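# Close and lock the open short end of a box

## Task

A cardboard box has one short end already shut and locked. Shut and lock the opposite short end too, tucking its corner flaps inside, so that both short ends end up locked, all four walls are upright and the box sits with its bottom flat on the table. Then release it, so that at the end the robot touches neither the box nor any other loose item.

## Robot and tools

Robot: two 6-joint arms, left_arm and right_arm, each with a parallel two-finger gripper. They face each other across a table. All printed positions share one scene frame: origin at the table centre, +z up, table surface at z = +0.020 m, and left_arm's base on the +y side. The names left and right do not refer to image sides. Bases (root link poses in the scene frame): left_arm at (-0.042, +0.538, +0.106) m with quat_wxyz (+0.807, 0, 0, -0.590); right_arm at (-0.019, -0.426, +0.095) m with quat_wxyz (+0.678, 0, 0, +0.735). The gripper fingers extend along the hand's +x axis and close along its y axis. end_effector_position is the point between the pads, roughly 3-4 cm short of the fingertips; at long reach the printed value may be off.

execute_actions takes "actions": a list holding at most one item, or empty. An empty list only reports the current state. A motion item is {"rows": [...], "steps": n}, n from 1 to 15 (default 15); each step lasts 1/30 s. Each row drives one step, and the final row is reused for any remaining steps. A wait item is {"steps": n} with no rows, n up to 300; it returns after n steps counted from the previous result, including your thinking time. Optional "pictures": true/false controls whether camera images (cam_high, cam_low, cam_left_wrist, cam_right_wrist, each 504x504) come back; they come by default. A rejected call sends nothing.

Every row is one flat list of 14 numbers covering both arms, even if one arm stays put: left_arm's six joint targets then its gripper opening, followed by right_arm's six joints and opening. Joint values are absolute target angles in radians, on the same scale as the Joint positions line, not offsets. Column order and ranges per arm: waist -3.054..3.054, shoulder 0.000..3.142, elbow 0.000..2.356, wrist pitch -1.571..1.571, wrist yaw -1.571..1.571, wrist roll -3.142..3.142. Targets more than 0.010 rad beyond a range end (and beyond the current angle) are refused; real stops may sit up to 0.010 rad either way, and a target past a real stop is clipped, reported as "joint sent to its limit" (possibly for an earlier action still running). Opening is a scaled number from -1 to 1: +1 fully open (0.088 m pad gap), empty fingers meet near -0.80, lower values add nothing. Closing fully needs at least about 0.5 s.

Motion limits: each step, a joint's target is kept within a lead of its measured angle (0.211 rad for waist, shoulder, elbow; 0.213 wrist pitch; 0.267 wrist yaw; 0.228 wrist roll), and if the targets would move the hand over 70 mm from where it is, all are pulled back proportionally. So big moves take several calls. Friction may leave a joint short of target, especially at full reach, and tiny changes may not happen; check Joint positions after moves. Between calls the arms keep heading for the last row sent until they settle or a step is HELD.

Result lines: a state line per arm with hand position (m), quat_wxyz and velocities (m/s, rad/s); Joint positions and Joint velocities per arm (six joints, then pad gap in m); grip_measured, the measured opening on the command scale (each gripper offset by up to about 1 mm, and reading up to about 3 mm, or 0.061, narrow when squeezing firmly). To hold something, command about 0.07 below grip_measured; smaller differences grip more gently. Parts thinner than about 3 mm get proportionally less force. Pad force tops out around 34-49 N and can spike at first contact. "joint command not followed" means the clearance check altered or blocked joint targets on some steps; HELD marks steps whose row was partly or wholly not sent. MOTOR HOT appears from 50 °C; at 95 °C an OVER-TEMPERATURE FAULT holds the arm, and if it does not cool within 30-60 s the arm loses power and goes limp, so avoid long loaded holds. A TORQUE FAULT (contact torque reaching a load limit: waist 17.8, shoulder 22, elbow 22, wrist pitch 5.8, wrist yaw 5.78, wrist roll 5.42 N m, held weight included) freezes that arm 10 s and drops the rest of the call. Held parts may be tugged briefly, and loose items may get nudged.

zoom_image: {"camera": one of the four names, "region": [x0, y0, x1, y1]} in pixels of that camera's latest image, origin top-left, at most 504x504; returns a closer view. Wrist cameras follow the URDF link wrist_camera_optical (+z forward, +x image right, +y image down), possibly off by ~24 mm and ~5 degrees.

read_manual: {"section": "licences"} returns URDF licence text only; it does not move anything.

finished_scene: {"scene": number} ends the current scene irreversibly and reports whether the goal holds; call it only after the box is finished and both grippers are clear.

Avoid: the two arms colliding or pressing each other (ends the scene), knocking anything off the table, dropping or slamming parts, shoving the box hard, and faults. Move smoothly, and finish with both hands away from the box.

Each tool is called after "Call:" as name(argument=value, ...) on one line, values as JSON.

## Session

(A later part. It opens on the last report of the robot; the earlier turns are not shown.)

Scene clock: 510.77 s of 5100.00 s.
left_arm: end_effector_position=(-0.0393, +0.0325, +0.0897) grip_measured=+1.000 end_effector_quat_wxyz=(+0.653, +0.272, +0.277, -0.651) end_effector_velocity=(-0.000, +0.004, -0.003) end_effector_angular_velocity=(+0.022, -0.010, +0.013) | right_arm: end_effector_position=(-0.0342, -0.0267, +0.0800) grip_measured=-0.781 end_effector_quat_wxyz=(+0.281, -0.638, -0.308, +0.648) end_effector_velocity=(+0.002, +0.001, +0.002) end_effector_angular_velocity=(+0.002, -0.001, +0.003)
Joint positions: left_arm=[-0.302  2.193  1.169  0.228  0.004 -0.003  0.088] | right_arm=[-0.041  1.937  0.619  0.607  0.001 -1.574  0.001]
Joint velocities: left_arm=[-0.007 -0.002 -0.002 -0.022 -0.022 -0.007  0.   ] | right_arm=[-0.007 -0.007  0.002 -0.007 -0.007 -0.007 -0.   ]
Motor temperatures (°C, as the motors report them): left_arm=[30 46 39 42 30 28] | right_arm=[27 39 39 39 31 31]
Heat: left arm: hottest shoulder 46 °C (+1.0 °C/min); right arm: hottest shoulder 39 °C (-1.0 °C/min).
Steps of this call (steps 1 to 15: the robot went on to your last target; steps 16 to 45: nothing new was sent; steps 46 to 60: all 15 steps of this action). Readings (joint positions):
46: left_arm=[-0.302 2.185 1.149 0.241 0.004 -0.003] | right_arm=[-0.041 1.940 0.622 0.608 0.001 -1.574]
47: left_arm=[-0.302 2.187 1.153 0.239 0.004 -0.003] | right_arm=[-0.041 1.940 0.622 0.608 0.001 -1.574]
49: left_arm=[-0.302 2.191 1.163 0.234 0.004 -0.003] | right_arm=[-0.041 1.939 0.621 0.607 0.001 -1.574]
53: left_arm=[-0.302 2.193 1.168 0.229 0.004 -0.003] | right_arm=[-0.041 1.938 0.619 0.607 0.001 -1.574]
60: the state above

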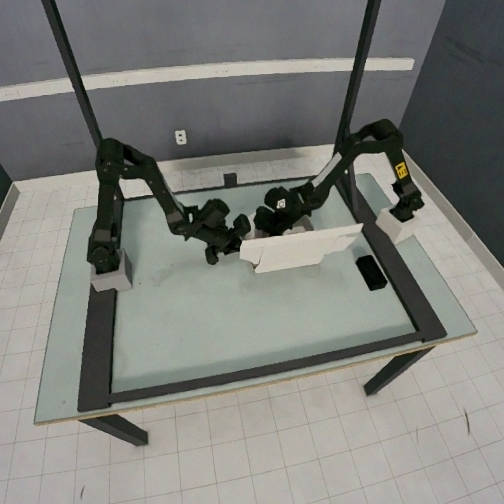

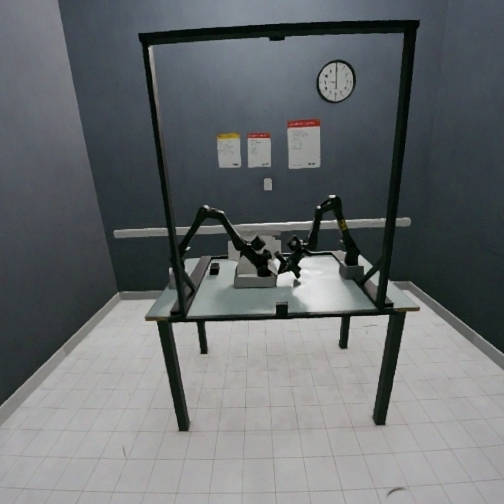

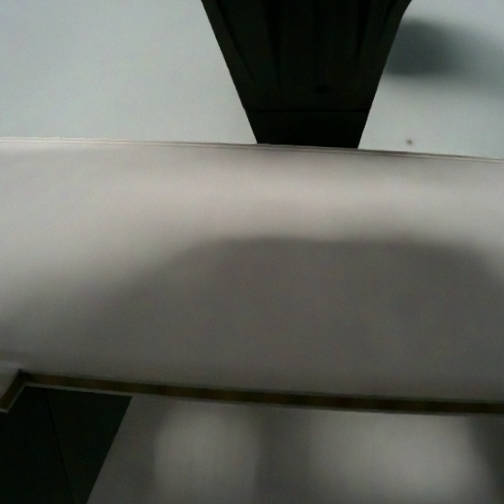

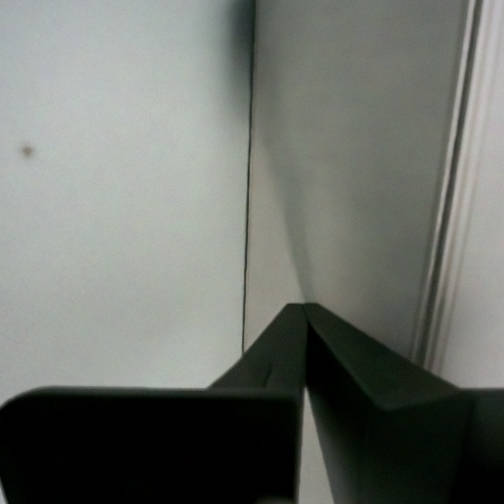

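Now retreat the left arm to view.

Call:
execute_actions(actions=[{"rows": [[-0.3,2.19,1.15,0.24,0,0,1,-0.04,1.93,0.62,0.61,0,-1.57,-0.8],[-0.3,2.175,1.12,0.255,0,0,1,-0.04,1.93,0.62,0.61,0,-1.57,-0.8],[-0.3,2.16,1.09,0.27,0,0,1,-0.04,1.93,0.62,0.61,0,-1.57,-0.8],[-0.3,2.14,1.06,0.285,0,0,1,-0.04,1.93,0.62,0.61,0,-1.57,-0.8],[-0.3,2.12,1.02,0.30,0,0,1,-0.04,1.93,0.62,0.61,0,-1.57,-0.8],[-0.3,2.10,0.985,0.315,0,0,1,-0.04,1.93,0.62,0.61,0,-1.57,-0.8],[-0.3,2.08,0.95,0.33,0,0,1,-0.04,1.93,0.62,0.61,0,-1.57,-0.8],[-0.3,2.06,0.91,0.345,0,0,1,-0.04,1.93,0.62,0.61,0,-1.57,-0.8],[-0.3,2.04,0.875,0.363,0,0,1,-0.04,1.93,0.62,0.61,0,-1.57,-0.8],[-0.3,2.02,0.84,0.375,0,0,1,-0.04,1.93,0.62,0.61,0,-1.57,-0.8],[-0.3,2.0,0.81,0.388,0,0,1,-0.04,1.93,0.62,0.61,0,-1.57,-0.8],[-0.3,1.98,0.78,0.40,0,0,1,-0.04,1.93,0.62,0.61,0,-1.57,-0.8]], "steps": 15}], pictures=false)

Call:
execute_actions(actions=[{"steps": 10}])

Scene clock: 513.90 s of 5100.00 s.
left_arm: end_effector_position=(-0.0398, +0.1101, +0.0852) grip_measured=+1.000 end_effector_quat_wxyz=(+0.651, +0.275, +0.281, -0.649) end_effector_velocity=(-0.000, +0.066, +0.003) end_effector_angular_velocity=(+0.002, +0.010, +0.019) | right_arm: end_effector_position=(-0.0342, -0.0266, +0.0802) grip_measured=-0.781 end_effector_quat_wxyz=(+0.281, -0.638, -0.308, +0.648) end_effector_velocity=(-0.002, -0.002, -0.002) end_effector_angular_velocity=(-0.017, -0.003, +0.029)
Joint positions: left_arm=[-0.302  2.005  0.81   0.386  0.004 -0.005  0.088] | right_arm=[-0.041  1.937  0.619  0.608  0.001 -1.574  0.001]
Joint velocities: left_arm=[-0.002 -0.178 -0.291  0.11  -0.007 -0.022  0.   ] | right_arm=[-0.002 -0.002  0.002 -0.022 -0.022 -0.022 -0.   ]
Motor temperatures (°C, as the motors report them): left_arm=[30 46 39 42 30 28] | right_arm=[27 39 39 39 31 31]
Heat: left arm: hottest shoulder 46 °C (+1.0 °C/min); right arm: hottest shoulder 39 °C (-1.0 °C/min).
Steps of this call (steps 1 to 15: the robot went on to your last target; steps 16 to 79: nothing new was sent; steps 80 to 94: all 15 steps of this action). Readings (joint positions):
80: left_arm=[-0.302 2.193 1.168 0.228 0.004 -0.003] | right_arm=[-0.041 1.937 0.619 0.607 0.001 -1.574]
81: left_arm=[-0.302 2.191 1.163 0.233 0.004 -0.003] | right_arm=[-0.041 1.937 0.619 0.607 0.001 -1.574]
83: left_arm=[-0.302 2.181 1.133 0.258 0.004 -0.005] | right_arm=[-0.041 1.937 0.619 0.607 0.001 -1.574]
87: left_arm=[-0.302 2.117 1.013 0.310 0.004 -0.005] | right_arm=[-0.041 1.937 0.619 0.608 0.001 -1.574]
94: the state above

Scene clock: 514.23 s of 5100.00 s.
left_arm: end_effector_position=(-0.0398, +0.1146, +0.0851) grip_measured=+1.000 end_effector_quat_wxyz=(+0.652, +0.275, +0.281, -0.649) end_effector_velocity=(-0.002, +0.004, -0.002) end_effector_angular_velocity=(+0.012, -0.020, -0.018) | right_arm: end_effector_position=(-0.0342, -0.0266, +0.0802) grip_measured=-0.781 end_effector_quat_wxyz=(+0.281, -0.638, -0.308, +0.648) end_effector_velocity=(+0.002, -0.004, -0.003) end_effector_angular_velocity=(-0.022, -0.011, -0.003)
Joint positions: left_arm=[-0.302  1.994  0.789  0.397  0.004 -0.005  0.088] | right_arm=[-0.041  1.937  0.619  0.608  0.001 -1.574  0.001]
Joint velocities: left_arm=[-0.007 -0.002 -0.007 -0.007 -0.007  0.022  0.   ] | right_arm=[-0.002 -0.002 -0.002 -0.022  0.007 -0.007  0.   ]
Motor temperatures (°C, as the motors report them): left_arm=[30 46 39 42 30 28] | right_arm=[27 39 39 39 31 31]
Heat: left arm: hottest shoulder 46 °C (+1.0 °C/min); right arm: hottest shoulder 39 °C (-1.0 °C/min).
Steps of this call (steps 1 to 10: the robot went on to your last target). Readings (joint positions):
1: left_arm=[-0.302 2.001 0.802 0.390 0.004 -0.005] | right_arm=[-0.041 1.937 0.619 0.608 0.001 -1.574]
2: left_arm=[-0.302 1.998 0.798 0.392 0.004 -0.005] | right_arm=[-0.041 1.937 0.619 0.608 0.001 -1.574]
4: left_arm=[-0.302 1.996 0.793 0.395 0.004 -0.005] | right_arm=[-0.041 1.937 0.619 0.608 0.001 -1.574]
8: left_arm=[-0.302 1.994 0.790 0.397 0.004 -0.005] | right_arm=[-0.041 1.937 0.619 0.608 0.001 -1.574]
10: the state above

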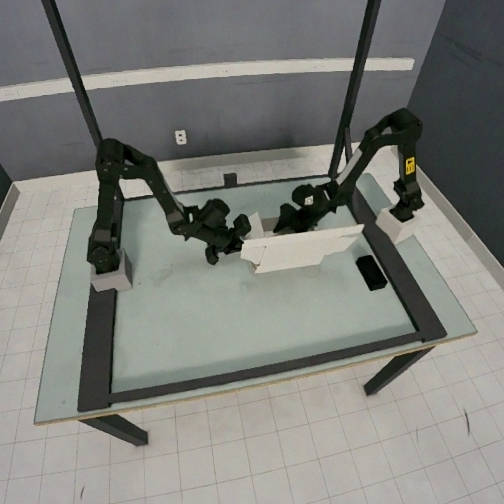

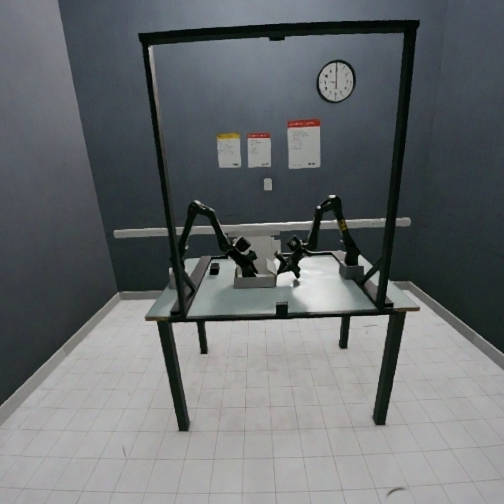

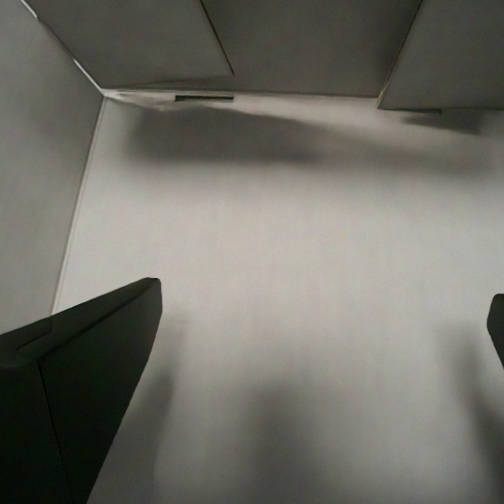

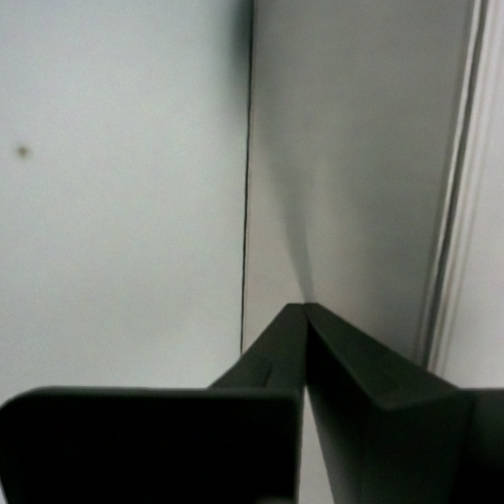

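Call:
execute_actions(actions=[{"rows": [[-0.32,1.98,0.78,0.41,0,0,0.5,-0.02,1.93,0.62,0.61,0,-1.57,-0.8],[-0.34,1.98,0.78,0.415,0,0,0,0.0,1.93,0.62,0.61,0,-1.57,-0.8],[-0.36,1.98,0.78,0.42,0,0,-0.5,0.02,1.93,0.62,0.61,0,-1.57,-0.8],[-0.375,1.98,0.78,0.42,0,0,-0.8,0.04,1.93,0.62,0.61,0,-1.57,-0.8],[-0.385,1.98,0.78,0.42,0,0,-0.8,0.055,1.93,0.62,0.61,0,-1.57,-0.8]], "steps": 15}], pictures=false)

Call:
execute_actions(actions=[{"rows": [[-0.385,2.0,0.81,0.408,0,0,-0.8,0.055,1.945,0.635,0.605,0,-1.57,-0.8],[-0.385,2.02,0.84,0.395,0,0,-0.8,0.055,1.95,0.645,0.605,0,-1.57,-0.8],[-0.385,2.04,0.875,0.383,0,0,-0.8,0.055,1.95,0.645,0.605,0,-1.57,-0.8],[-0.385,2.06,0.91,0.365,0,0,-0.8,0.055,1.95,0.645,0.605,0,-1.57,-0.8],[-0.385,2.08,0.95,0.35,0,0,-0.8,0.055,1.95,0.645,0.605,0,-1.57,-0.8],[-0.385,2.10,0.985,0.335,0,0,-0.8,0.055,1.95,0.645,0.605,0,-1.57,-0.8]], "steps": 15}])

Scene clock: 525.93 s of 5100.00 s.
left_arm: end_effector_position=(-0.0751, +0.1133, +0.0879) grip_measured=-0.677 end_effector_quat_wxyz=(+0.627, +0.281, +0.262, -0.677) end_effector_velocity=(-0.002, +0.004, -0.004) end_effector_angular_velocity=(+0.017, -0.001, +0.003) | right_arm: end_effector_position=(-0.0717, -0.0298, +0.0802) grip_measured=-0.781 end_effector_quat_wxyz=(+0.250, -0.622, -0.338, +0.660) end_effector_velocity=(+0.000, -0.004, -0.003) end_effector_angular_velocity=(-0.022, -0.004, +0.008)
Joint positions: left_arm=[-0.386  1.993  0.788  0.416  0.001 -0.004  0.006] | right_arm=[ 0.053  1.937  0.619  0.608  0.001 -1.574  0.001]
Joint velocities: left_arm=[-0.007  0.002 -0.007 -0.007 -0.007 -0.007 -0.116] | right_arm=[-0.002 -0.002 -0.002 -0.022 -0.007 -0.007 -0.   ]
Motor temperatures (°C, as the motors report them): left_arm=[30 48 38 42 30 28] | right_arm=[27 40 38 39 31 31]
Heat: left arm: hottest shoulder 48 °C (+3.0 °C/min); right arm: hottest shoulder 40 °C (+1.0 °C/min).
Steps of this call (steps 1 to 30: the robot went on to your last target; steps 31 to 90: nothing new was sent; then 8.20 s passed at rest; steps 91 to 105: all 15 steps of this action). Readings (joint positions):
91: left_arm=[-0.302 1.993 0.789 0.398 0.004 -0.005] | right_arm=[-0.041 1.937 0.619 0.608 0.001 -1.574]
92: left_arm=[-0.305 1.993 0.788 0.402 0.002 -0.005] | right_arm=[-0.037 1.937 0.619 0.608 0.001 -1.574]
94: left_arm=[-0.325 1.993 0.788 0.410 0.001 -0.005] | right_arm=[-0.014 1.937 0.619 0.608 0.001 -1.574]
98: left_arm=[-0.378 1.993 0.788 0.415 0.001 -0.004] | right_arm=[0.045 1.937 0.619 0.608 0.001 -1.574]
105: the state above

Scene clock: 526.43 s of 5100.00 s.
left_arm: end_effector_position=(-0.0785, +0.0702, +0.0942) grip_measured=-0.784 end_effector_quat_wxyz=(+0.629, +0.275, +0.257, -0.680) end_effector_velocity=(+0.003, +0.010, -0.023) end_effector_angular_velocity=(+0.076, -0.005, +0.029) | right_arm: end_effector_position=(-0.0725, -0.0240, +0.0845) grip_measured=-0.781 end_effector_quat_wxyz=(+0.255, -0.620, -0.343, +0.658) end_effector_velocity=(+0.002, +0.000, +0.000) end_effector_angular_velocity=(+0.000, -0.022, +0.006)
Joint positions: left_arm=[-0.386  2.085  0.974  0.339  0.001 -0.004  0.001] | right_arm=[ 0.053  1.939  0.636  0.607  0.001 -1.574  0.001]
Joint velocities: left_arm=[-0.002  0.037 -0.002 -0.037 -0.022 -0.022 -0.   ] | right_arm=[-0.002 -0.002  0.002 -0.007  0.007 -0.022 -0.   ]
Motor temperatures (°C, as the motors report them): left_arm=[30 48 38 42 30 28] | right_arm=[27 40 38 39 31 31]
Heat: left arm: hottest shoulder 48 °C (+3.0 °C/min); right arm: hottest shoulder 40 °C (+1.0 °C/min).
Steps of this call (steps 1 to 15: all 15 steps of this action). Readings (joint positions):
1: left_arm=[-0.386 1.993 0.788 0.416 0.001 -0.004] | right_arm=[0.053 1.937 0.619 0.608 0.001 -1.574]
2: left_arm=[-0.386 1.994 0.792 0.413 0.001 -0.004] | right_arm=[0.053 1.937 0.621 0.608 0.001 -1.574]
4: left_arm=[-0.386 2.011 0.825 0.395 0.001 -0.004] | right_arm=[0.053 1.938 0.628 0.607 0.001 -1.574]
8: left_arm=[-0.386 2.070 0.941 0.356 0.001 -0.004] | right_arm=[0.053 1.938 0.636 0.607 0.001 -1.574]
15: the state above

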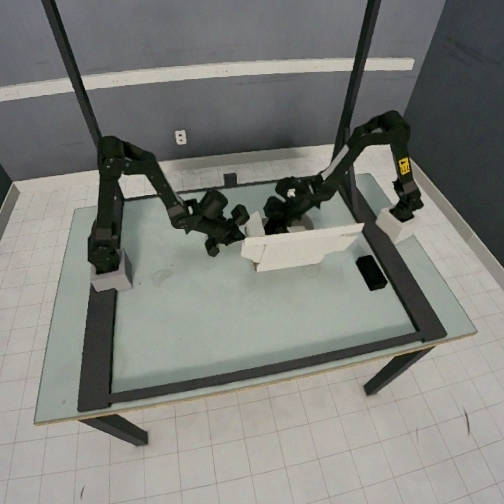

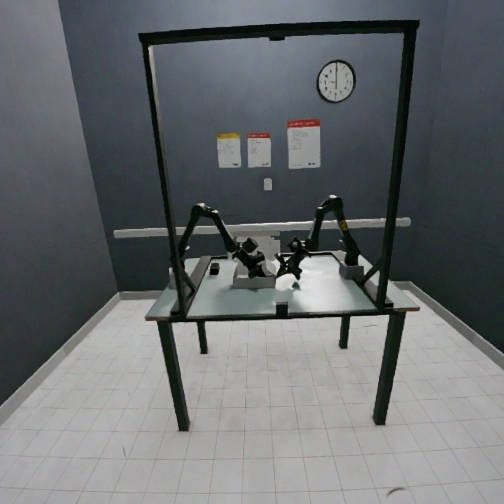

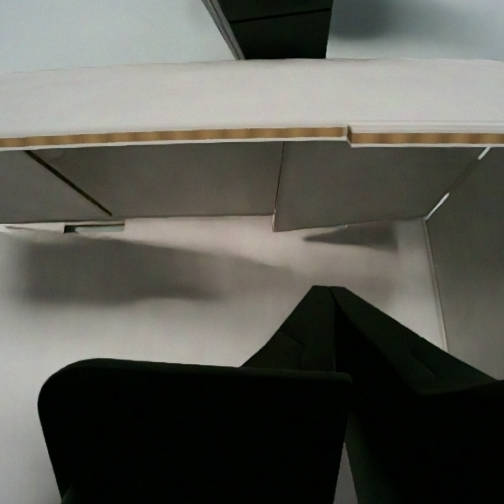

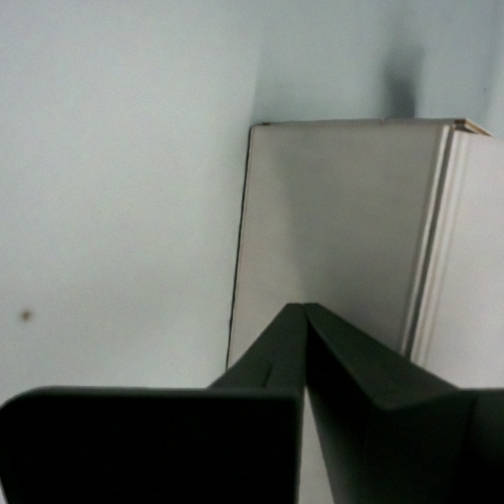

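Call:
execute_actions(actions=[{"rows": [[-0.385,2.115,1.01,0.322,0,0,-0.8,0.055,1.95,0.645,0.605,0,-1.57,-0.8],[-0.385,2.13,1.035,0.31,0,0,-0.8,0.055,1.95,0.645,0.605,0,-1.57,-0.8],[-0.385,2.145,1.06,0.298,0,0,-0.8,0.055,1.95,0.645,0.605,0,-1.57,-0.8],[-0.385,2.16,1.085,0.287,0,0,-0.8,0.055,1.95,0.645,0.605,0,-1.57,-0.8],[-0.385,2.172,1.105,0.278,0,0,-0.8,0.055,1.95,0.645,0.605,0,-1.57,-0.8],[-0.385,2.183,1.125,0.27,0,0,-0.8,0.055,1.95,0.645,0.605,0,-1.57,-0.8],[-0.385,2.19,1.14,0.263,0,0,-0.8,0.055,1.95,0.645,0.605,0,-1.57,-0.8],[-0.385,2.197,1.15,0.258,0,0,-0.8,0.055,1.95,0.645,0.605,0,-1.57,-0.8],[-0.385,2.203,1.16,0.254,0,0,-0.8,0.055,1.95,0.645,0.605,0,-1.57,-0.8]], "steps": 15}])

Scene clock: 530.13 s of 5100.00 s.
left_arm: end_effector_position=(-0.0810, +0.0379, +0.0879) grip_measured=-0.784 end_effector_quat_wxyz=(+0.627, +0.281, +0.262, -0.677) end_effector_velocity=(-0.000, -0.003, +0.002) end_effector_angular_velocity=(+0.011, -0.011, -0.002) | right_arm: end_effector_position=(-0.0728, -0.0243, +0.0841) grip_measured=-0.781 end_effector_quat_wxyz=(+0.254, -0.620, -0.342, +0.659) end_effector_velocity=(+0.000, -0.002, -0.001) end_effector_angular_velocity=(-0.007, -0.002, +0.008)
Joint positions: left_arm=[-0.386  2.188  1.142  0.255  0.    -0.003  0.001] | right_arm=[ 0.054  1.939  0.636  0.605  0.001 -1.574  0.001]
Joint velocities: left_arm=[-0.002  0.002  0.027 -0.037 -0.007  0.007 -0.   ] | right_arm=[-0.002 -0.002 -0.002 -0.007 -0.007 -0.007 -0.   ]
Motor temperatures (°C, as the motors report them): left_arm=[30 48 38 42 30 28] | right_arm=[27 40 38 39 31 31]
Heat: left arm: hottest shoulder 48 °C (+3.0 °C/min); right arm: hottest shoulder 40 °C (+1.0 °C/min).
Steps of this call (steps 1 to 15: the robot went on to your last target; steps 16 to 90: nothing new was sent; then 0.20 s passed at rest; steps 91 to 105: all 15 steps of this action). Readings (joint positions):
91: left_arm=[-0.386 2.089 0.977 0.335 0.001 -0.004] | right_arm=[0.053 1.939 0.636 0.607 0.001 -1.574]
92: left_arm=[-0.386 2.094 0.986 0.328 0.001 -0.004] | right_arm=[0.053 1.939 0.636 0.607 0.001 -1.574]
94: left_arm=[-0.386 2.116 1.020 0.312 0.001 -0.004] | right_arm=[0.053 1.939 0.636 0.607 0.001 -1.574]
98: left_arm=[-0.386 2.161 1.099 0.279 0.000 -0.004] | right_arm=[0.053 1.939 0.636 0.606 0.001 -1.574]
105: the state above

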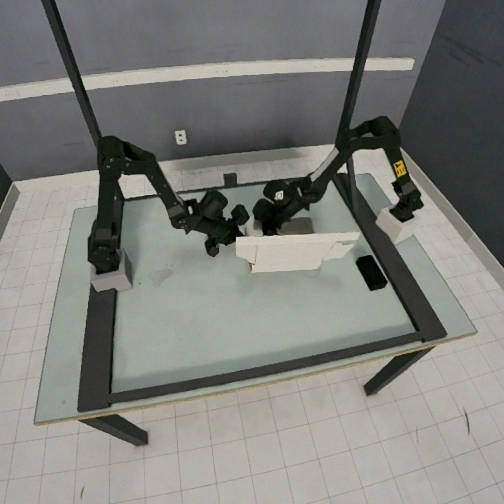

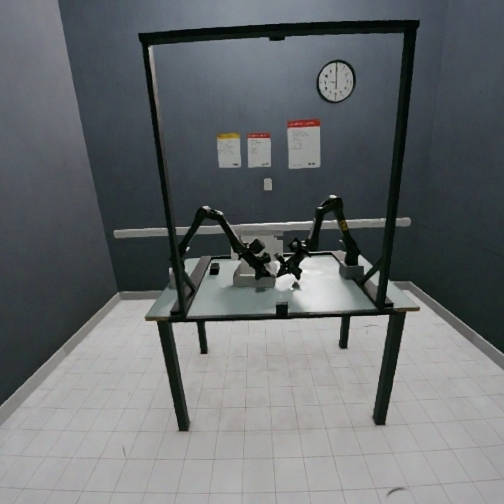

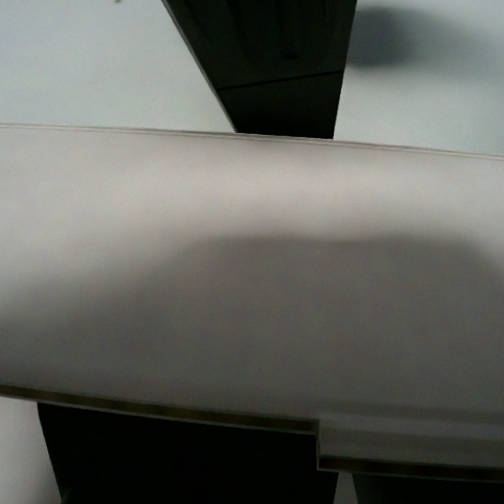

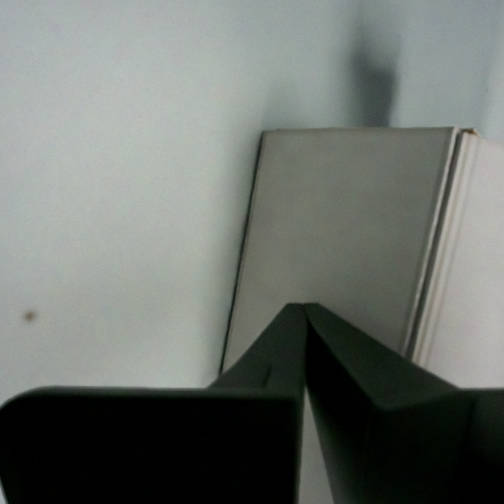

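Call:
execute_actions(actions=[{"rows": [[-0.385,2.208,1.17,0.25,0,0,-0.8,0.055,1.95,0.645,0.605,0,-1.57,-0.8],[-0.385,2.213,1.18,0.246,0,0,-0.8,0.055,1.95,0.645,0.605,0,-1.57,-0.8],[-0.385,2.218,1.19,0.242,0,0,-0.8,0.055,1.95,0.645,0.605,0,-1.57,-0.8]], "steps": 15}])

Call:
zoom_image(camera="cam_high", region=[190, 170, 370, 300])

Scene clock: 532.63 s of 5100.00 s.
left_arm: end_effector_position=(-0.0814, +0.0321, +0.0881) grip_measured=-0.784 end_effector_quat_wxyz=(+0.627, +0.281, +0.262, -0.677) end_effector_velocity=(+0.002, +0.002, +0.001) end_effector_angular_velocity=(+0.011, -0.011, +0.018) | right_arm: end_effector_position=(-0.0728, -0.0244, +0.0839) grip_measured=-0.781 end_effector_quat_wxyz=(+0.254, -0.620, -0.342, +0.659) end_effector_velocity=(-0.002, -0.004, -0.003) end_effector_angular_velocity=(-0.022, -0.004, +0.013)
Joint positions: left_arm=[-0.386  2.203  1.172  0.241  0.    -0.003  0.001] | right_arm=[ 0.054  1.939  0.636  0.604  0.001 -1.574  0.001]
Joint velocities: left_arm=[-0.002 -0.007  0.002 -0.022 -0.022 -0.007 -0.   ] | right_arm=[ 0.002 -0.002 -0.002 -0.022 -0.007 -0.007 -0.   ]
Motor temperatures (°C, as the motors report them): left_arm=[30 48 38 42 30 28] | right_arm=[27 39 38 39 31 31]
Heat: left arm: hottest shoulder 48 °C (+4.0 °C/min); right arm: hottest shoulder 39 °C (+0.0 °C/min).
Steps of this call (steps 1 to 15: the robot went on to your last target; steps 16 to 60: nothing new was sent; steps 61 to 75: all 15 steps of this action). Readings (joint positions):
61: left_arm=[-0.386 2.189 1.145 0.253 0.000 -0.003] | right_arm=[0.054 1.939 0.636 0.605 0.001 -1.574]
62: left_arm=[-0.386 2.191 1.149 0.250 0.000 -0.003] | right_arm=[0.054 1.939 0.636 0.605 0.001 -1.574]
64: left_arm=[-0.386 2.197 1.161 0.246 0.000 -0.003] | right_arm=[0.054 1.939 0.636 0.605 0.001 -1.574]
68: left_arm=[-0.386 2.202 1.171 0.242 0.000 -0.003] | right_arm=[0.054 1.939 0.636 0.604 0.001 -1.574]
75: the state above

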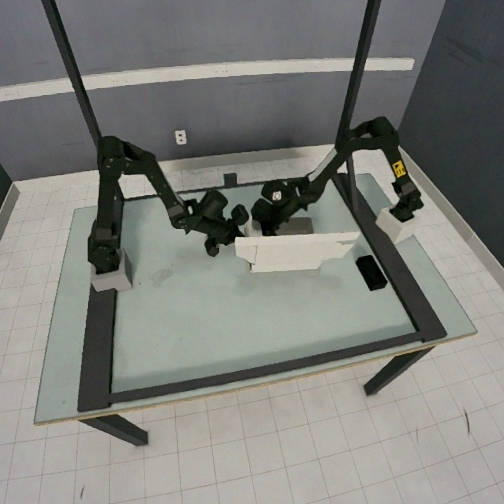

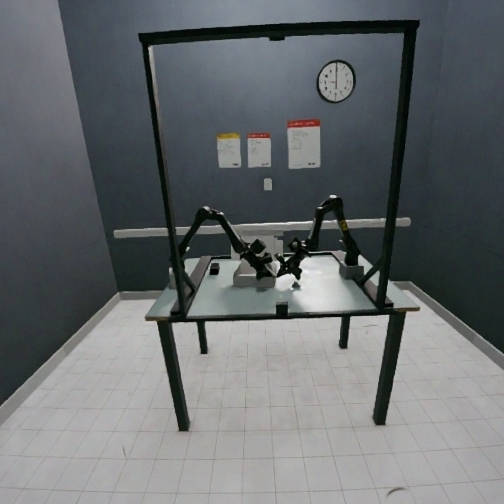

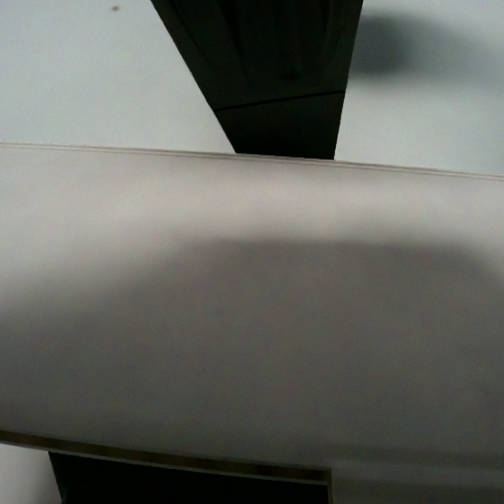

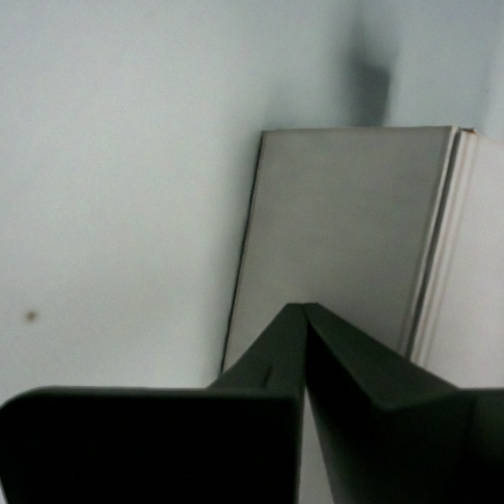

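Region (190, 170, 370, 300) of cam_high's 504x504 image, scaled by 2.800, with more detail than that image has.

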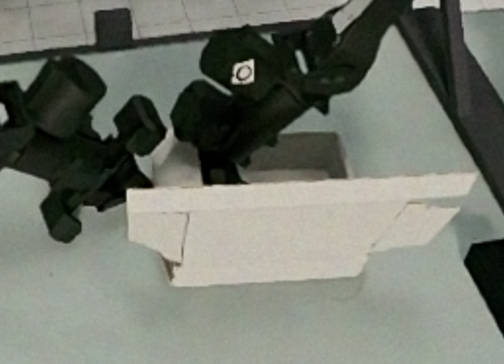

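Call:
execute_actions(actions=[{"rows": [[-0.385,2.222,1.198,0.238,0,0,-0.8,0.055,1.95,0.645,0.605,0,-1.57,-0.8],[-0.385,2.226,1.206,0.235,0,0,-0.8,0.055,1.95,0.645,0.605,0,-1.57,-0.8],[-0.385,2.23,1.213,0.232,0,0,-0.8,0.055,1.95,0.645,0.605,0,-1.57,-0.8]], "steps": 15}])

Call:
zoom_image(camera="cam_low", region=[220, 220, 340, 310])

Scene clock: 534.97 s of 5100.00 s.
left_arm: end_effector_position=(-0.0816, +0.0296, +0.0877) grip_measured=-0.784 end_effector_quat_wxyz=(+0.626, +0.283, +0.264, -0.677) end_effector_velocity=(-0.002, +0.002, -0.001) end_effector_angular_velocity=(+0.007, -0.001, +0.003) | right_arm: end_effector_position=(-0.0729, -0.0247, +0.0837) grip_measured=-0.781 end_effector_quat_wxyz=(+0.253, -0.620, -0.342, +0.659) end_effector_velocity=(+0.000, -0.004, -0.003) end_effector_angular_velocity=(-0.022, -0.004, +0.008)
Joint positions: left_arm=[-0.386  2.211  1.189  0.226  0.    -0.003  0.001] | right_arm=[ 0.054  1.939  0.636  0.603  0.001 -1.574  0.001]
Joint velocities: left_arm=[-0.007 -0.002 -0.002 -0.007 -0.007 -0.007  0.   ] | right_arm=[-0.002 -0.002 -0.002 -0.022 -0.007 -0.007  0.   ]
Motor temperatures (°C, as the motors report them): left_arm=[30 48 38 42 30 28] | right_arm=[27 39 38 39 31 31]
Heat: left arm: hottest shoulder 48 °C (+4.0 °C/min); right arm: hottest shoulder 39 °C (+0.0 °C/min).
Steps of this call (steps 1 to 15: the robot went on to your last target; steps 16 to 55: nothing new was sent; steps 56 to 70: all 15 steps of this action). Readings (joint positions):
56: left_arm=[-0.386 2.203 1.173 0.240 0.000 -0.003] | right_arm=[0.054 1.939 0.636 0.604 0.001 -1.574]
57: left_arm=[-0.386 2.205 1.176 0.238 0.000 -0.003] | right_arm=[0.054 1.939 0.636 0.604 0.001 -1.574]
59: left_arm=[-0.386 2.209 1.184 0.232 0.000 -0.003] | right_arm=[0.054 1.939 0.636 0.603 0.001 -1.574]
63: left_arm=[-0.386 2.210 1.188 0.228 0.000 -0.003] | right_arm=[0.054 1.939 0.636 0.603 0.001 -1.574]
70: the state above

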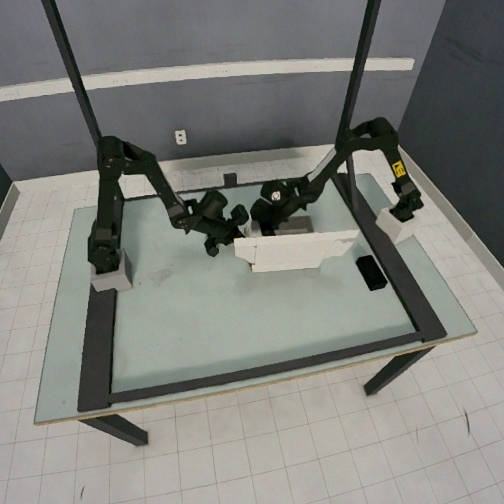

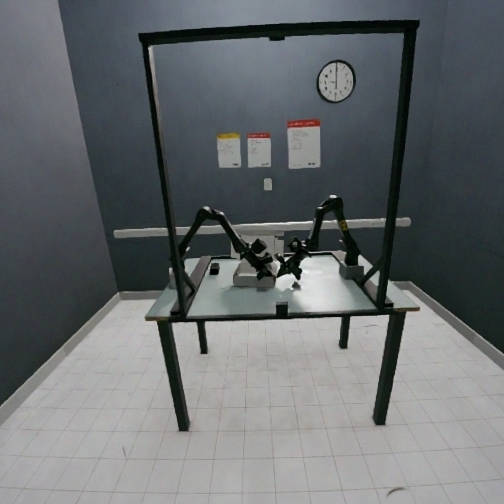

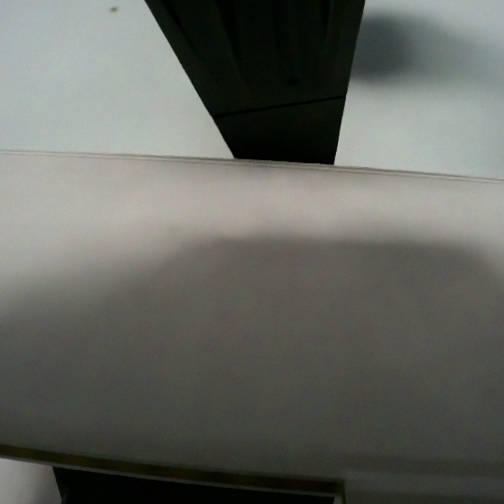

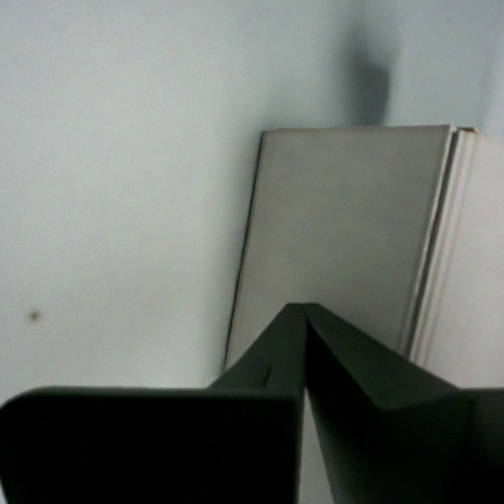

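Region (220, 220, 340, 310) of cam_low's 504x504 image, scaled by 4.200, with more detail than that image has; it fills the top 378 rows of this view, and the rest is white.

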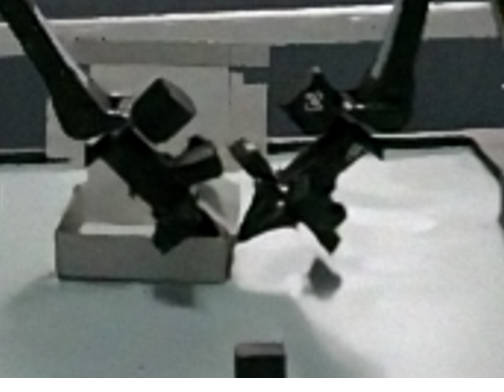

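Contact firm now. Retreat and inspect.

Call:
execute_actions(actions=[{"rows": [[-0.385,2.2,1.17,0.245,0,0,-0.8,0.055,1.95,0.645,0.605,0,-1.57,-0.8],[-0.385,2.183,1.135,0.265,0,0,-0.8,0.055,1.95,0.645,0.605,0,-1.57,-0.8],[-0.385,2.16,1.095,0.285,0,0,-0.8,0.055,1.95,0.645,0.605,0,-1.57,-0.8],[-0.385,2.14,1.06,0.30,0,0,-0.8,0.055,1.95,0.645,0.605,0,-1.57,-0.8],[-0.385,2.12,1.02,0.318,0,0,-0.8,0.055,1.95,0.645,0.605,0,-1.57,-0.8],[-0.385,2.10,0.985,0.335,0,0,-0.8,0.055,1.95,0.645,0.605,0,-1.57,-0.8],[-0.385,2.08,0.95,0.35,0,0,-0.8,0.055,1.95,0.645,0.605,0,-1.57,-0.8],[-0.385,2.06,0.92,0.365,0,0,-0.8,0.055,1.95,0.645,0.605,0,-1.57,-0.8],[-0.385,2.05,0.90,0.375,0,0,-0.8,0.055,1.95,0.645,0.605,0,-1.57,-0.8]], "steps": 15}])

Scene clock: 538.00 s of 5100.00 s.
left_arm: end_effector_position=(-0.0773, +0.0850, +0.0867) grip_measured=-0.784 end_effector_quat_wxyz=(+0.627, +0.281, +0.261, -0.678) end_effector_velocity=(+0.003, +0.008, +0.008) end_effector_angular_velocity=(-0.028, -0.019, +0.008) | right_arm: end_effector_position=(-0.0730, -0.0243, +0.0838) grip_measured=-0.781 end_effector_quat_wxyz=(+0.254, -0.620, -0.342, +0.659) end_effector_velocity=(+0.000, -0.002, -0.001) end_effector_angular_velocity=(-0.007, -0.002, +0.008)
Joint positions: left_arm=[-0.386  2.069  0.913  0.368  0.    -0.003  0.001] | right_arm=[ 0.054  1.94   0.637  0.603  0.001 -1.574  0.001]
Joint velocities: left_arm=[-0.002 -0.046 -0.056  0.037 -0.022  0.007 -0.   ] | right_arm=[-0.002 -0.002 -0.002 -0.007 -0.007 -0.007  0.   ]
Motor temperatures (°C, as the motors report them): left_arm=[30 48 39 42 30 28] | right_arm=[27 39 38 39 31 31]
Heat: left arm: hottest shoulder 48 °C (+4.0 °C/min); right arm: hottest shoulder 39 °C (+0.0 °C/min).
Steps of this call (steps 1 to 15: the robot went on to your last target; steps 16 to 76: nothing new was sent; steps 77 to 91: all 15 steps of this action). Readings (joint positions):
77: left_arm=[-0.386 2.211 1.188 0.226 0.000 -0.003] | right_arm=[0.054 1.939 0.636 0.603 0.001 -1.574]
78: left_arm=[-0.386 2.209 1.182 0.234 0.000 -0.003] | right_arm=[0.054 1.939 0.636 0.603 0.001 -1.574]
80: left_arm=[-0.386 2.195 1.143 0.265 0.000 -0.003] | right_arm=[0.054 1.939 0.637 0.603 0.001 -1.574]
84: left_arm=[-0.386 2.129 1.012 0.321 0.000 -0.003] | right_arm=[0.054 1.940 0.637 0.603 0.001 -1.574]
91: the state above

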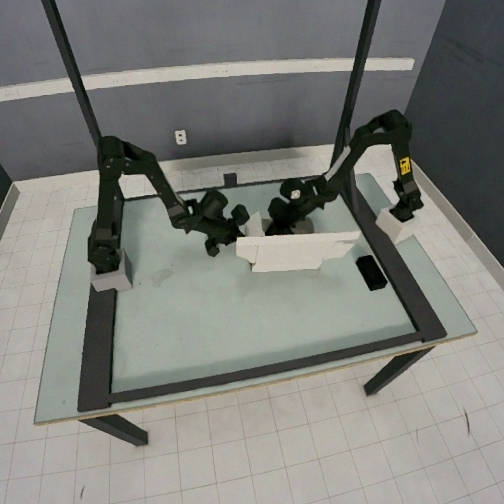

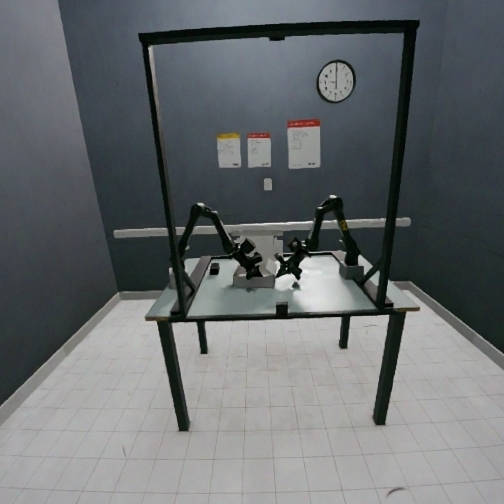

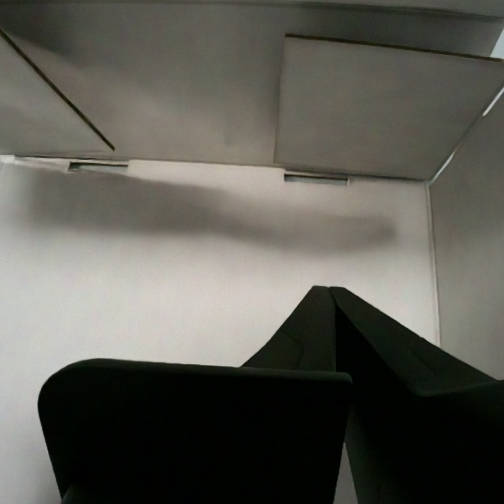

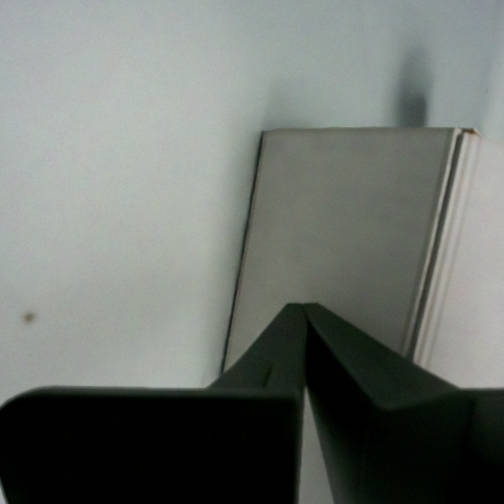

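Call:
execute_actions(actions=[{"rows": [[-0.385,2.04,0.93,0.33,0,0,-0.8,0.055,1.95,0.645,0.605,0,-1.57,-0.8],[-0.385,2.02,0.96,0.27,0,0,-0.8,0.05,1.95,0.645,0.605,0,-1.57,-0.8],[-0.38,2.0,1.0,0.2,0,0,-0.8,0.045,1.95,0.645,0.605,0,-1.57,-0.8],[-0.38,1.98,1.04,0.13,0,0,-0.8,0.04,1.95,0.645,0.605,0,-1.57,-0.8],[-0.375,1.965,1.08,0.05,0,0,-0.8,0.035,1.95,0.645,0.605,0,-1.57,-0.8],[-0.37,1.95,1.12,-0.03,0,0,-0.8,0.03,1.95,0.645,0.605,0,-1.57,-0.8],[-0.37,1.94,1.16,-0.12,0,0,-0.8,0.03,1.95,0.645,0.605,0,-1.57,-0.8],[-0.365,1.93,1.20,-0.21,0,0,-0.8,0.03,1.95,0.645,0.605,0,-1.57,-0.8],[-0.36,1.92,1.24,-0.30,0,0,-0.8,0.03,1.95,0.645,0.605,0,-1.57,-0.8],[-0.36,1.91,1.28,-0.39,0,0.1,-0.8,0.03,1.95,0.645,0.605,0,-1.57,-0.8],[-0.355,1.905,1.32,-0.48,0,0.2,-0.8,0.03,1.95,0.645,0.605,0,-1.57,-0.8],[-0.35,1.90,1.36,-0.57,0,0.35,-0.8,0.03,1.95,0.645,0.605,0,-1.57,-0.8],[-0.35,1.895,1.40,-0.66,0,0.5,-0.8,0.03,1.95,0.645,0.605,0,-1.57,-0.8],[-0.35,1.89,1.43,-0.72,0,0.65,-0.8,0.03,1.95,0.645,0.605,0,-1.57,-0.8],[-0.35,1.89,1.448,-0.758,0,0.8,-0.8,0.03,1.95,0.645,0.605,0,-1.57,-0.8]], "steps": 15}], pictures=false)

Call:
execute_actions(actions=[{"rows": [[-0.35,1.89,1.448,-0.758,0,0.95,-0.8,0.03,1.95,0.645,0.605,0,-1.57,-0.8],[-0.35,1.89,1.448,-0.758,0,1.1,-0.8,0.03,1.95,0.645,0.605,0,-1.57,-0.8],[-0.35,1.89,1.448,-0.758,0,1.25,-0.8,0.03,1.95,0.645,0.605,0,-1.57,-0.8],[-0.35,1.89,1.448,-0.758,0,1.4,-0.8,0.03,1.95,0.645,0.605,0,-1.57,-0.8],[-0.35,1.89,1.448,-0.758,0,1.55,-0.8,0.03,1.95,0.645,0.605,0,-1.57,-0.8],[-0.35,1.89,1.448,-0.758,0,1.7,-0.8,0.03,1.95,0.645,0.605,0,-1.57,-0.8],[-0.35,1.89,1.448,-0.758,0,1.85,-0.8,0.03,1.95,0.645,0.605,0,-1.57,-0.8],[-0.35,1.89,1.448,-0.758,0,2.0,-0.8,0.03,1.95,0.645,0.605,0,-1.57,-0.8],[-0.35,1.89,1.448,-0.758,0,2.15,-0.8,0.03,1.95,0.645,0.605,0,-1.57,-0.8],[-0.35,1.89,1.448,-0.758,0,2.3,-0.8,0.03,1.95,0.645,0.605,0,-1.57,-0.8],[-0.35,1.89,1.448,-0.758,0,2.45,-0.8,0.03,1.95,0.645,0.605,0,-1.57,-0.8],[-0.35,1.89,1.448,-0.758,0,2.6,-0.8,0.03,1.95,0.645,0.605,0,-1.57,-0.8],[-0.35,1.89,1.448,-0.758,0,2.75,-0.8,0.03,1.95,0.645,0.605,0,-1.57,-0.8],[-0.35,1.89,1.448,-0.758,0,2.9,-0.8,0.03,1.95,0.645,0.605,0,-1.57,-0.8],[-0.35,1.89,1.448,-0.758,0,3.05,-0.8,0.03,1.95,0.645,0.605,0,-1.57,-0.8]], "steps": 15}], pictures=false)

Call:
execute_actions(actions=[{"rows": [[-0.35,1.89,1.448,-0.758,0,3.05,-0.8,0.03,1.95,0.645,0.605,0,-1.57,-0.8],[-0.35,1.91,1.475,-0.765,0,3.05,-0.8,0.03,1.95,0.645,0.605,0,-1.57,-0.8],[-0.35,1.935,1.51,-0.775,0,3.05,-0.8,0.03,1.95,0.645,0.605,0,-1.57,-0.8],[-0.35,1.96,1.545,-0.785,0,3.05,-0.8,0.03,1.95,0.645,0.605,0,-1.57,-0.8],[-0.35,1.985,1.58,-0.795,0,3.05,-0.8,0.03,1.95,0.645,0.605,0,-1.57,-0.8],[-0.35,2.01,1.615,-0.805,0,3.05,-0.8,0.03,1.95,0.645,0.605,0,-1.57,-0.8],[-0.35,2.035,1.65,-0.815,0,3.05,-0.8,0.03,1.95,0.645,0.605,0,-1.57,-0.8],[-0.35,2.06,1.685,-0.825,0,3.05,-0.8,0.03,1.95,0.645,0.605,0,-1.57,-0.8],[-0.35,2.085,1.72,-0.833,0,3.05,-0.8,0.03,1.95,0.645,0.605,0,-1.57,-0.8],[-0.35,2.11,1.755,-0.842,0,3.05,-0.8,0.03,1.95,0.645,0.605,0,-1.57,-0.8],[-0.35,2.135,1.79,-0.85,0,3.05,-0.8,0.03,1.95,0.645,0.605,0,-1.57,-0.8],[-0.35,2.16,1.82,-0.857,0,3.05,-0.8,0.03,1.95,0.645,0.605,0,-1.57,-0.8],[-0.35,2.177,1.839,-0.862,0,3.05,-0.8,0.03,1.95,0.645,0.605,0,-1.57,-0.8]], "steps": 15}], pictures=false)

Call:
execute_actions(actions=[{"steps": 10}])

Call:
zoom_image(camera="cam_low", region=[220, 200, 340, 310])

Scene clock: 558.77 s of 5100.00 s.
left_arm: end_effector_position=(-0.0626, +0.0605, +0.2038) grip_measured=-0.784 end_effector_quat_wxyz=(+0.559, +0.418, +0.212, -0.684) end_effector_velocity=(+0.034, +0.033, +0.222) end_effector_angular_velocity=(+0.424, -1.090, -1.393) | right_arm: end_effector_position=(-0.0651, -0.0233, +0.0838) grip_measured=-0.781 end_effector_quat_wxyz=(+0.260, -0.623, -0.336, +0.657) end_effector_velocity=(-0.002, -0.002, +0.000) end_effector_angular_velocity=(+0.004, -0.012, +0.022)
Joint positions: left_arm=[-0.351  1.915  1.362 -0.388  0.     0.305  0.001] | right_arm=[ 0.034  1.94   0.637  0.603  0.    -1.574  0.001]
Joint velocities: left_arm=[ 0.066 -0.154  0.965 -1.59  -0.007  1.81   0.   ] | right_arm=[ 0.002 -0.002 -0.007  0.007 -0.007 -0.022 -0.   ]
Motor temperatures (°C, as the motors report them): left_arm=[30 52 37 43 30 28] | right_arm=[27 39 39 39 31 31]
Heat: left arm: hottest shoulder 52 °C (+7.0 °C/min); right arm: hottest shoulder 39 °C (+0.0 °C/min). Fold the left arm in close to its base before you think long.
MOTOR HOT: a motor of the left arm reached 50 °C. Now the hottest motor of the left arm, joint 2 (shoulder), reports 52 °C. The temperature limit of the motors' drives, at which the controller stops that arm, is 95 °C. To cool a motor, set the load down, stop pushing, or move to a pose that needs little force.
Steps of this call (steps 1 to 15: the robot went on to your last target; steps 16 to 90: nothing new was sent; then 17.27 s passed at rest; steps 91 to 105: all 15 steps of this action). Readings (joint positions):
91: left_arm=[-0.386 2.064 0.909 0.369 0.000 -0.003] | right_arm=[0.054 1.940 0.637 0.603 0.001 -1.574]
92: left_arm=[-0.386 2.060 0.915 0.345 0.000 -0.003] | right_arm=[0.054 1.940 0.637 0.603 0.001 -1.574]
94: left_arm=[-0.386 2.044 0.945 0.258 0.000 -0.003] | right_arm=[0.053 1.940 0.637 0.603 0.001 -1.574]
98: left_arm=[-0.378 1.989 1.081 0.022 0.000 -0.003] | right_arm=[0.040 1.940 0.637 0.603 0.001 -1.574]
105: the state above

Scene clock: 559.27 s of 5100.00 s.
left_arm: end_effector_position=(-0.0595, +0.1099, +0.2035) grip_measured=-0.784 end_effector_quat_wxyz=(+0.225, +0.665, -0.027, -0.712) end_effector_velocity=(+0.000, +0.002, -0.002) end_effector_angular_velocity=(-0.016, -0.674, -1.745) | right_arm: end_effector_position=(-0.0649, -0.0233, +0.0838) grip_measured=-0.781 end_effector_quat_wxyz=(+0.260, -0.623, -0.336, +0.656) end_effector_velocity=(-0.002, -0.004, -0.004) end_effector_angular_velocity=(-0.017, -0.003, +0.013)
Joint positions: left_arm=[-0.349  1.892  1.441 -0.755  0.     1.244  0.001] | right_arm=[ 0.034  1.94   0.637  0.603  0.    -1.574  0.001]
Joint velocities: left_arm=[-0.002  0.002 -0.002 -0.007 -0.007  1.868 -0.   ] | right_arm=[ 0.002  0.002 -0.007 -0.007 -0.007 -0.007 -0.   ]
Motor temperatures (°C, as the motors report them): left_arm=[30 52 37 43 30 28] | right_arm=[27 39 39 39 31 31]
Heat: left arm: hottest shoulder 52 °C (+6.1 °C/min); right arm: hottest shoulder 39 °C (+0.0 °C/min). Fold the left arm in close to its base before you think long.
MOTOR HOT: still on. Now the hottest motor of the left arm, joint 2 (shoulder), reports 52 °C; a drive's own limit is 95 °C.
Steps of this call (steps 1 to 15: all 15 steps of this action). Readings (joint positions):
1: left_arm=[-0.349 1.910 1.390 -0.444 0.000 0.368] | right_arm=[0.034 1.940 0.637 0.603 0.000 -1.574]
2: left_arm=[-0.349 1.904 1.412 -0.499 0.000 0.431] | right_arm=[0.034 1.940 0.637 0.603 0.000 -1.574]
4: left_arm=[-0.349 1.894 1.436 -0.614 0.000 0.557] | right_arm=[0.034 1.940 0.637 0.603 0.000 -1.574]
8: left_arm=[-0.349 1.892 1.440 -0.731 0.000 0.806] | right_arm=[0.034 1.940 0.637 0.603 0.000 -1.574]
15: the state above

Scene clock: 559.77 s of 5100.00 s.
left_arm: end_effector_position=(-0.0624, +0.0441, +0.2052) grip_measured=-0.784 end_effector_quat_wxyz=(-0.095, +0.695, -0.353, -0.619) end_effector_velocity=(-0.011, -0.085, -0.028) end_effector_angular_velocity=(-0.080, -0.683, -1.734) | right_arm: end_effector_position=(-0.0648, -0.0241, +0.0820) grip_measured=-0.781 end_effector_quat_wxyz=(+0.258, -0.624, -0.334, +0.657) end_effector_velocity=(-0.001, -0.009, -0.025) end_effector_angular_velocity=(-0.071, +0.000, +0.019)
Joint positions: left_arm=[-0.349  2.136  1.797 -0.85   0.     2.187  0.001] | right_arm=[ 0.034  1.943  0.637  0.6    0.    -1.574  0.001]
Joint velocities: left_arm=[-0.012  0.33   0.388 -0.007  0.007  1.853  0.   ] | right_arm=[-0.002  0.061 -0.002 -0.007 -0.022 -0.007 -0.   ]
Motor temperatures (°C, as the motors report them): left_arm=[30 51 37 43 30 28] | right_arm=[27 39 39 39 31 31]
Heat: left arm: hottest shoulder 51 °C (+5.0 °C/min); right arm: hottest shoulder 39 °C (+0.0 °C/min). Fold the left arm in close to its base before you think long.
MOTOR HOT: still on. Now the hottest motor of the left arm, joint 2 (shoulder), reports 51 °C; a drive's own limit is 95 °C.
Steps of this call (steps 1 to 15: all 15 steps of this action). Readings (joint positions):
1: left_arm=[-0.349 1.892 1.441 -0.755 0.000 1.308] | right_arm=[0.034 1.940 0.637 0.603 0.000 -1.574]
2: left_arm=[-0.349 1.892 1.444 -0.757 0.000 1.371] | right_arm=[0.034 1.940 0.637 0.603 0.000 -1.574]
4: left_arm=[-0.349 1.905 1.470 -0.771 0.000 1.496] | right_arm=[0.034 1.940 0.637 0.603 0.000 -1.574]
8: left_arm=[-0.349 1.984 1.590 -0.798 0.000 1.747] | right_arm=[0.034 1.940 0.637 0.603 0.000 -1.574]
15: the state above

Scene clock: 560.10 s of 5100.00 s.
left_arm: end_effector_position=(-0.0625, +0.0403, +0.2016) grip_measured=-0.784 end_effector_quat_wxyz=(-0.308, +0.630, -0.525, -0.482) end_effector_velocity=(+0.002, -0.000, -0.002) end_effector_angular_velocity=(-0.021, -0.673, -1.693) | right_arm: end_effector_position=(-0.0648, -0.0243, +0.0813) grip_measured=-0.781 end_effector_quat_wxyz=(+0.258, -0.625, -0.333, +0.658) end_effector_velocity=(-0.000, -0.000, -0.001) end_effector_angular_velocity=(-0.007, -0.002, +0.008)
Joint positions: left_arm=[-0.349  2.161  1.825 -0.861  0.     2.814  0.001] | right_arm=[ 0.034  1.945  0.637  0.6    0.    -1.574  0.001]
Joint velocities: left_arm=[ 0.002  0.007  0.007 -0.007 -0.007  1.824 -0.   ] | right_arm=[-0.002  0.002  0.002 -0.007 -0.007 -0.007 -0.   ]
Motor temperatures (°C, as the motors report them): left_arm=[30 51 37 43 30 28] | right_arm=[27 39 39 39 31 31]
Heat: left arm: hottest shoulder 51 °C (+5.1 °C/min); right arm: hottest shoulder 39 °C (+0.0 °C/min). Fold the left arm in close to its base before you think long.
MOTOR HOT: still on. Now the hottest motor of the left arm, joint 2 (shoulder), reports 51 °C; a drive's own limit is 95 °C.
Steps of this call (steps 1 to 10: the robot went on to your last target). Readings (joint positions):
1: left_arm=[-0.350 2.145 1.808 -0.852 0.000 2.250] | right_arm=[0.034 1.944 0.637 0.600 0.000 -1.574]
2: left_arm=[-0.350 2.151 1.814 -0.855 0.000 2.312] | right_arm=[0.034 1.944 0.637 0.600 0.000 -1.574]
4: left_arm=[-0.350 2.158 1.819 -0.860 0.000 2.438] | right_arm=[0.034 1.944 0.637 0.600 0.000 -1.574]
8: left_arm=[-0.349 2.161 1.824 -0.861 0.000 2.690] | right_arm=[0.034 1.945 0.637 0.600 0.000 -1.574]
10: the state above

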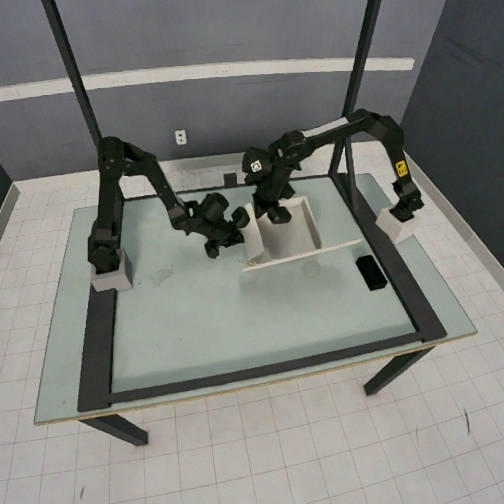

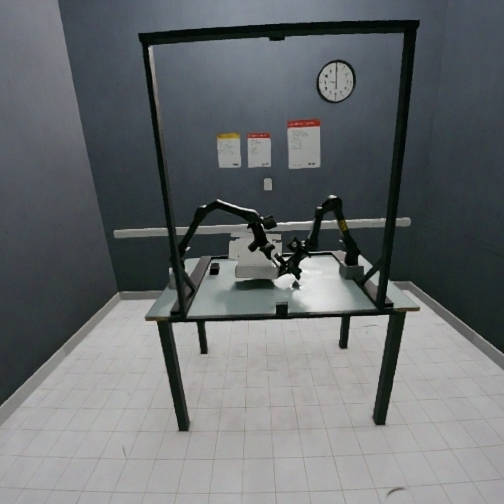

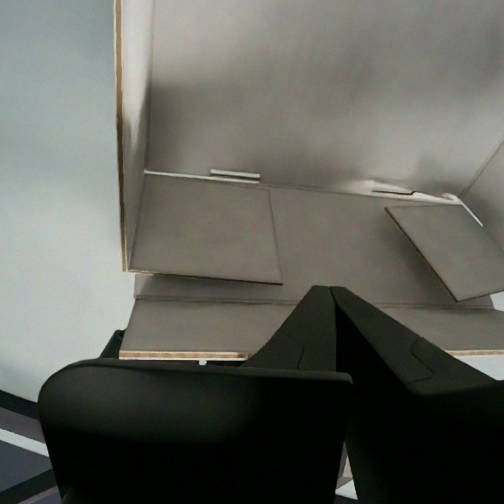

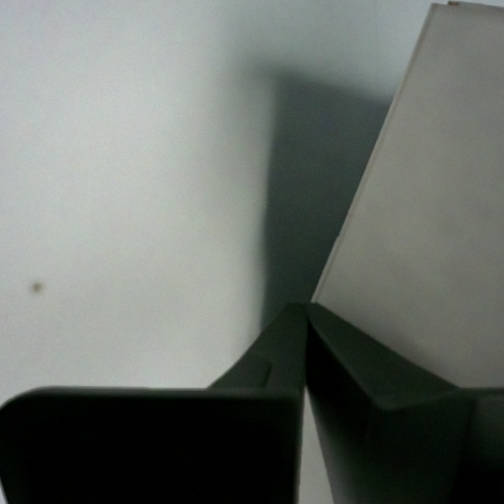

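Region (220, 200, 340, 310) of cam_low's 504x504 image, scaled by 4.200, with more detail than that image has; it fills the top 462 rows of this view, and the rest is white.

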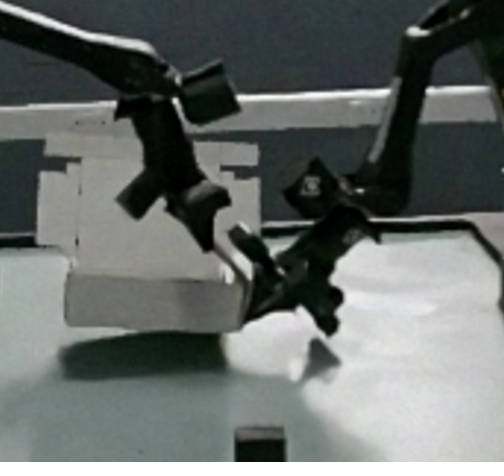

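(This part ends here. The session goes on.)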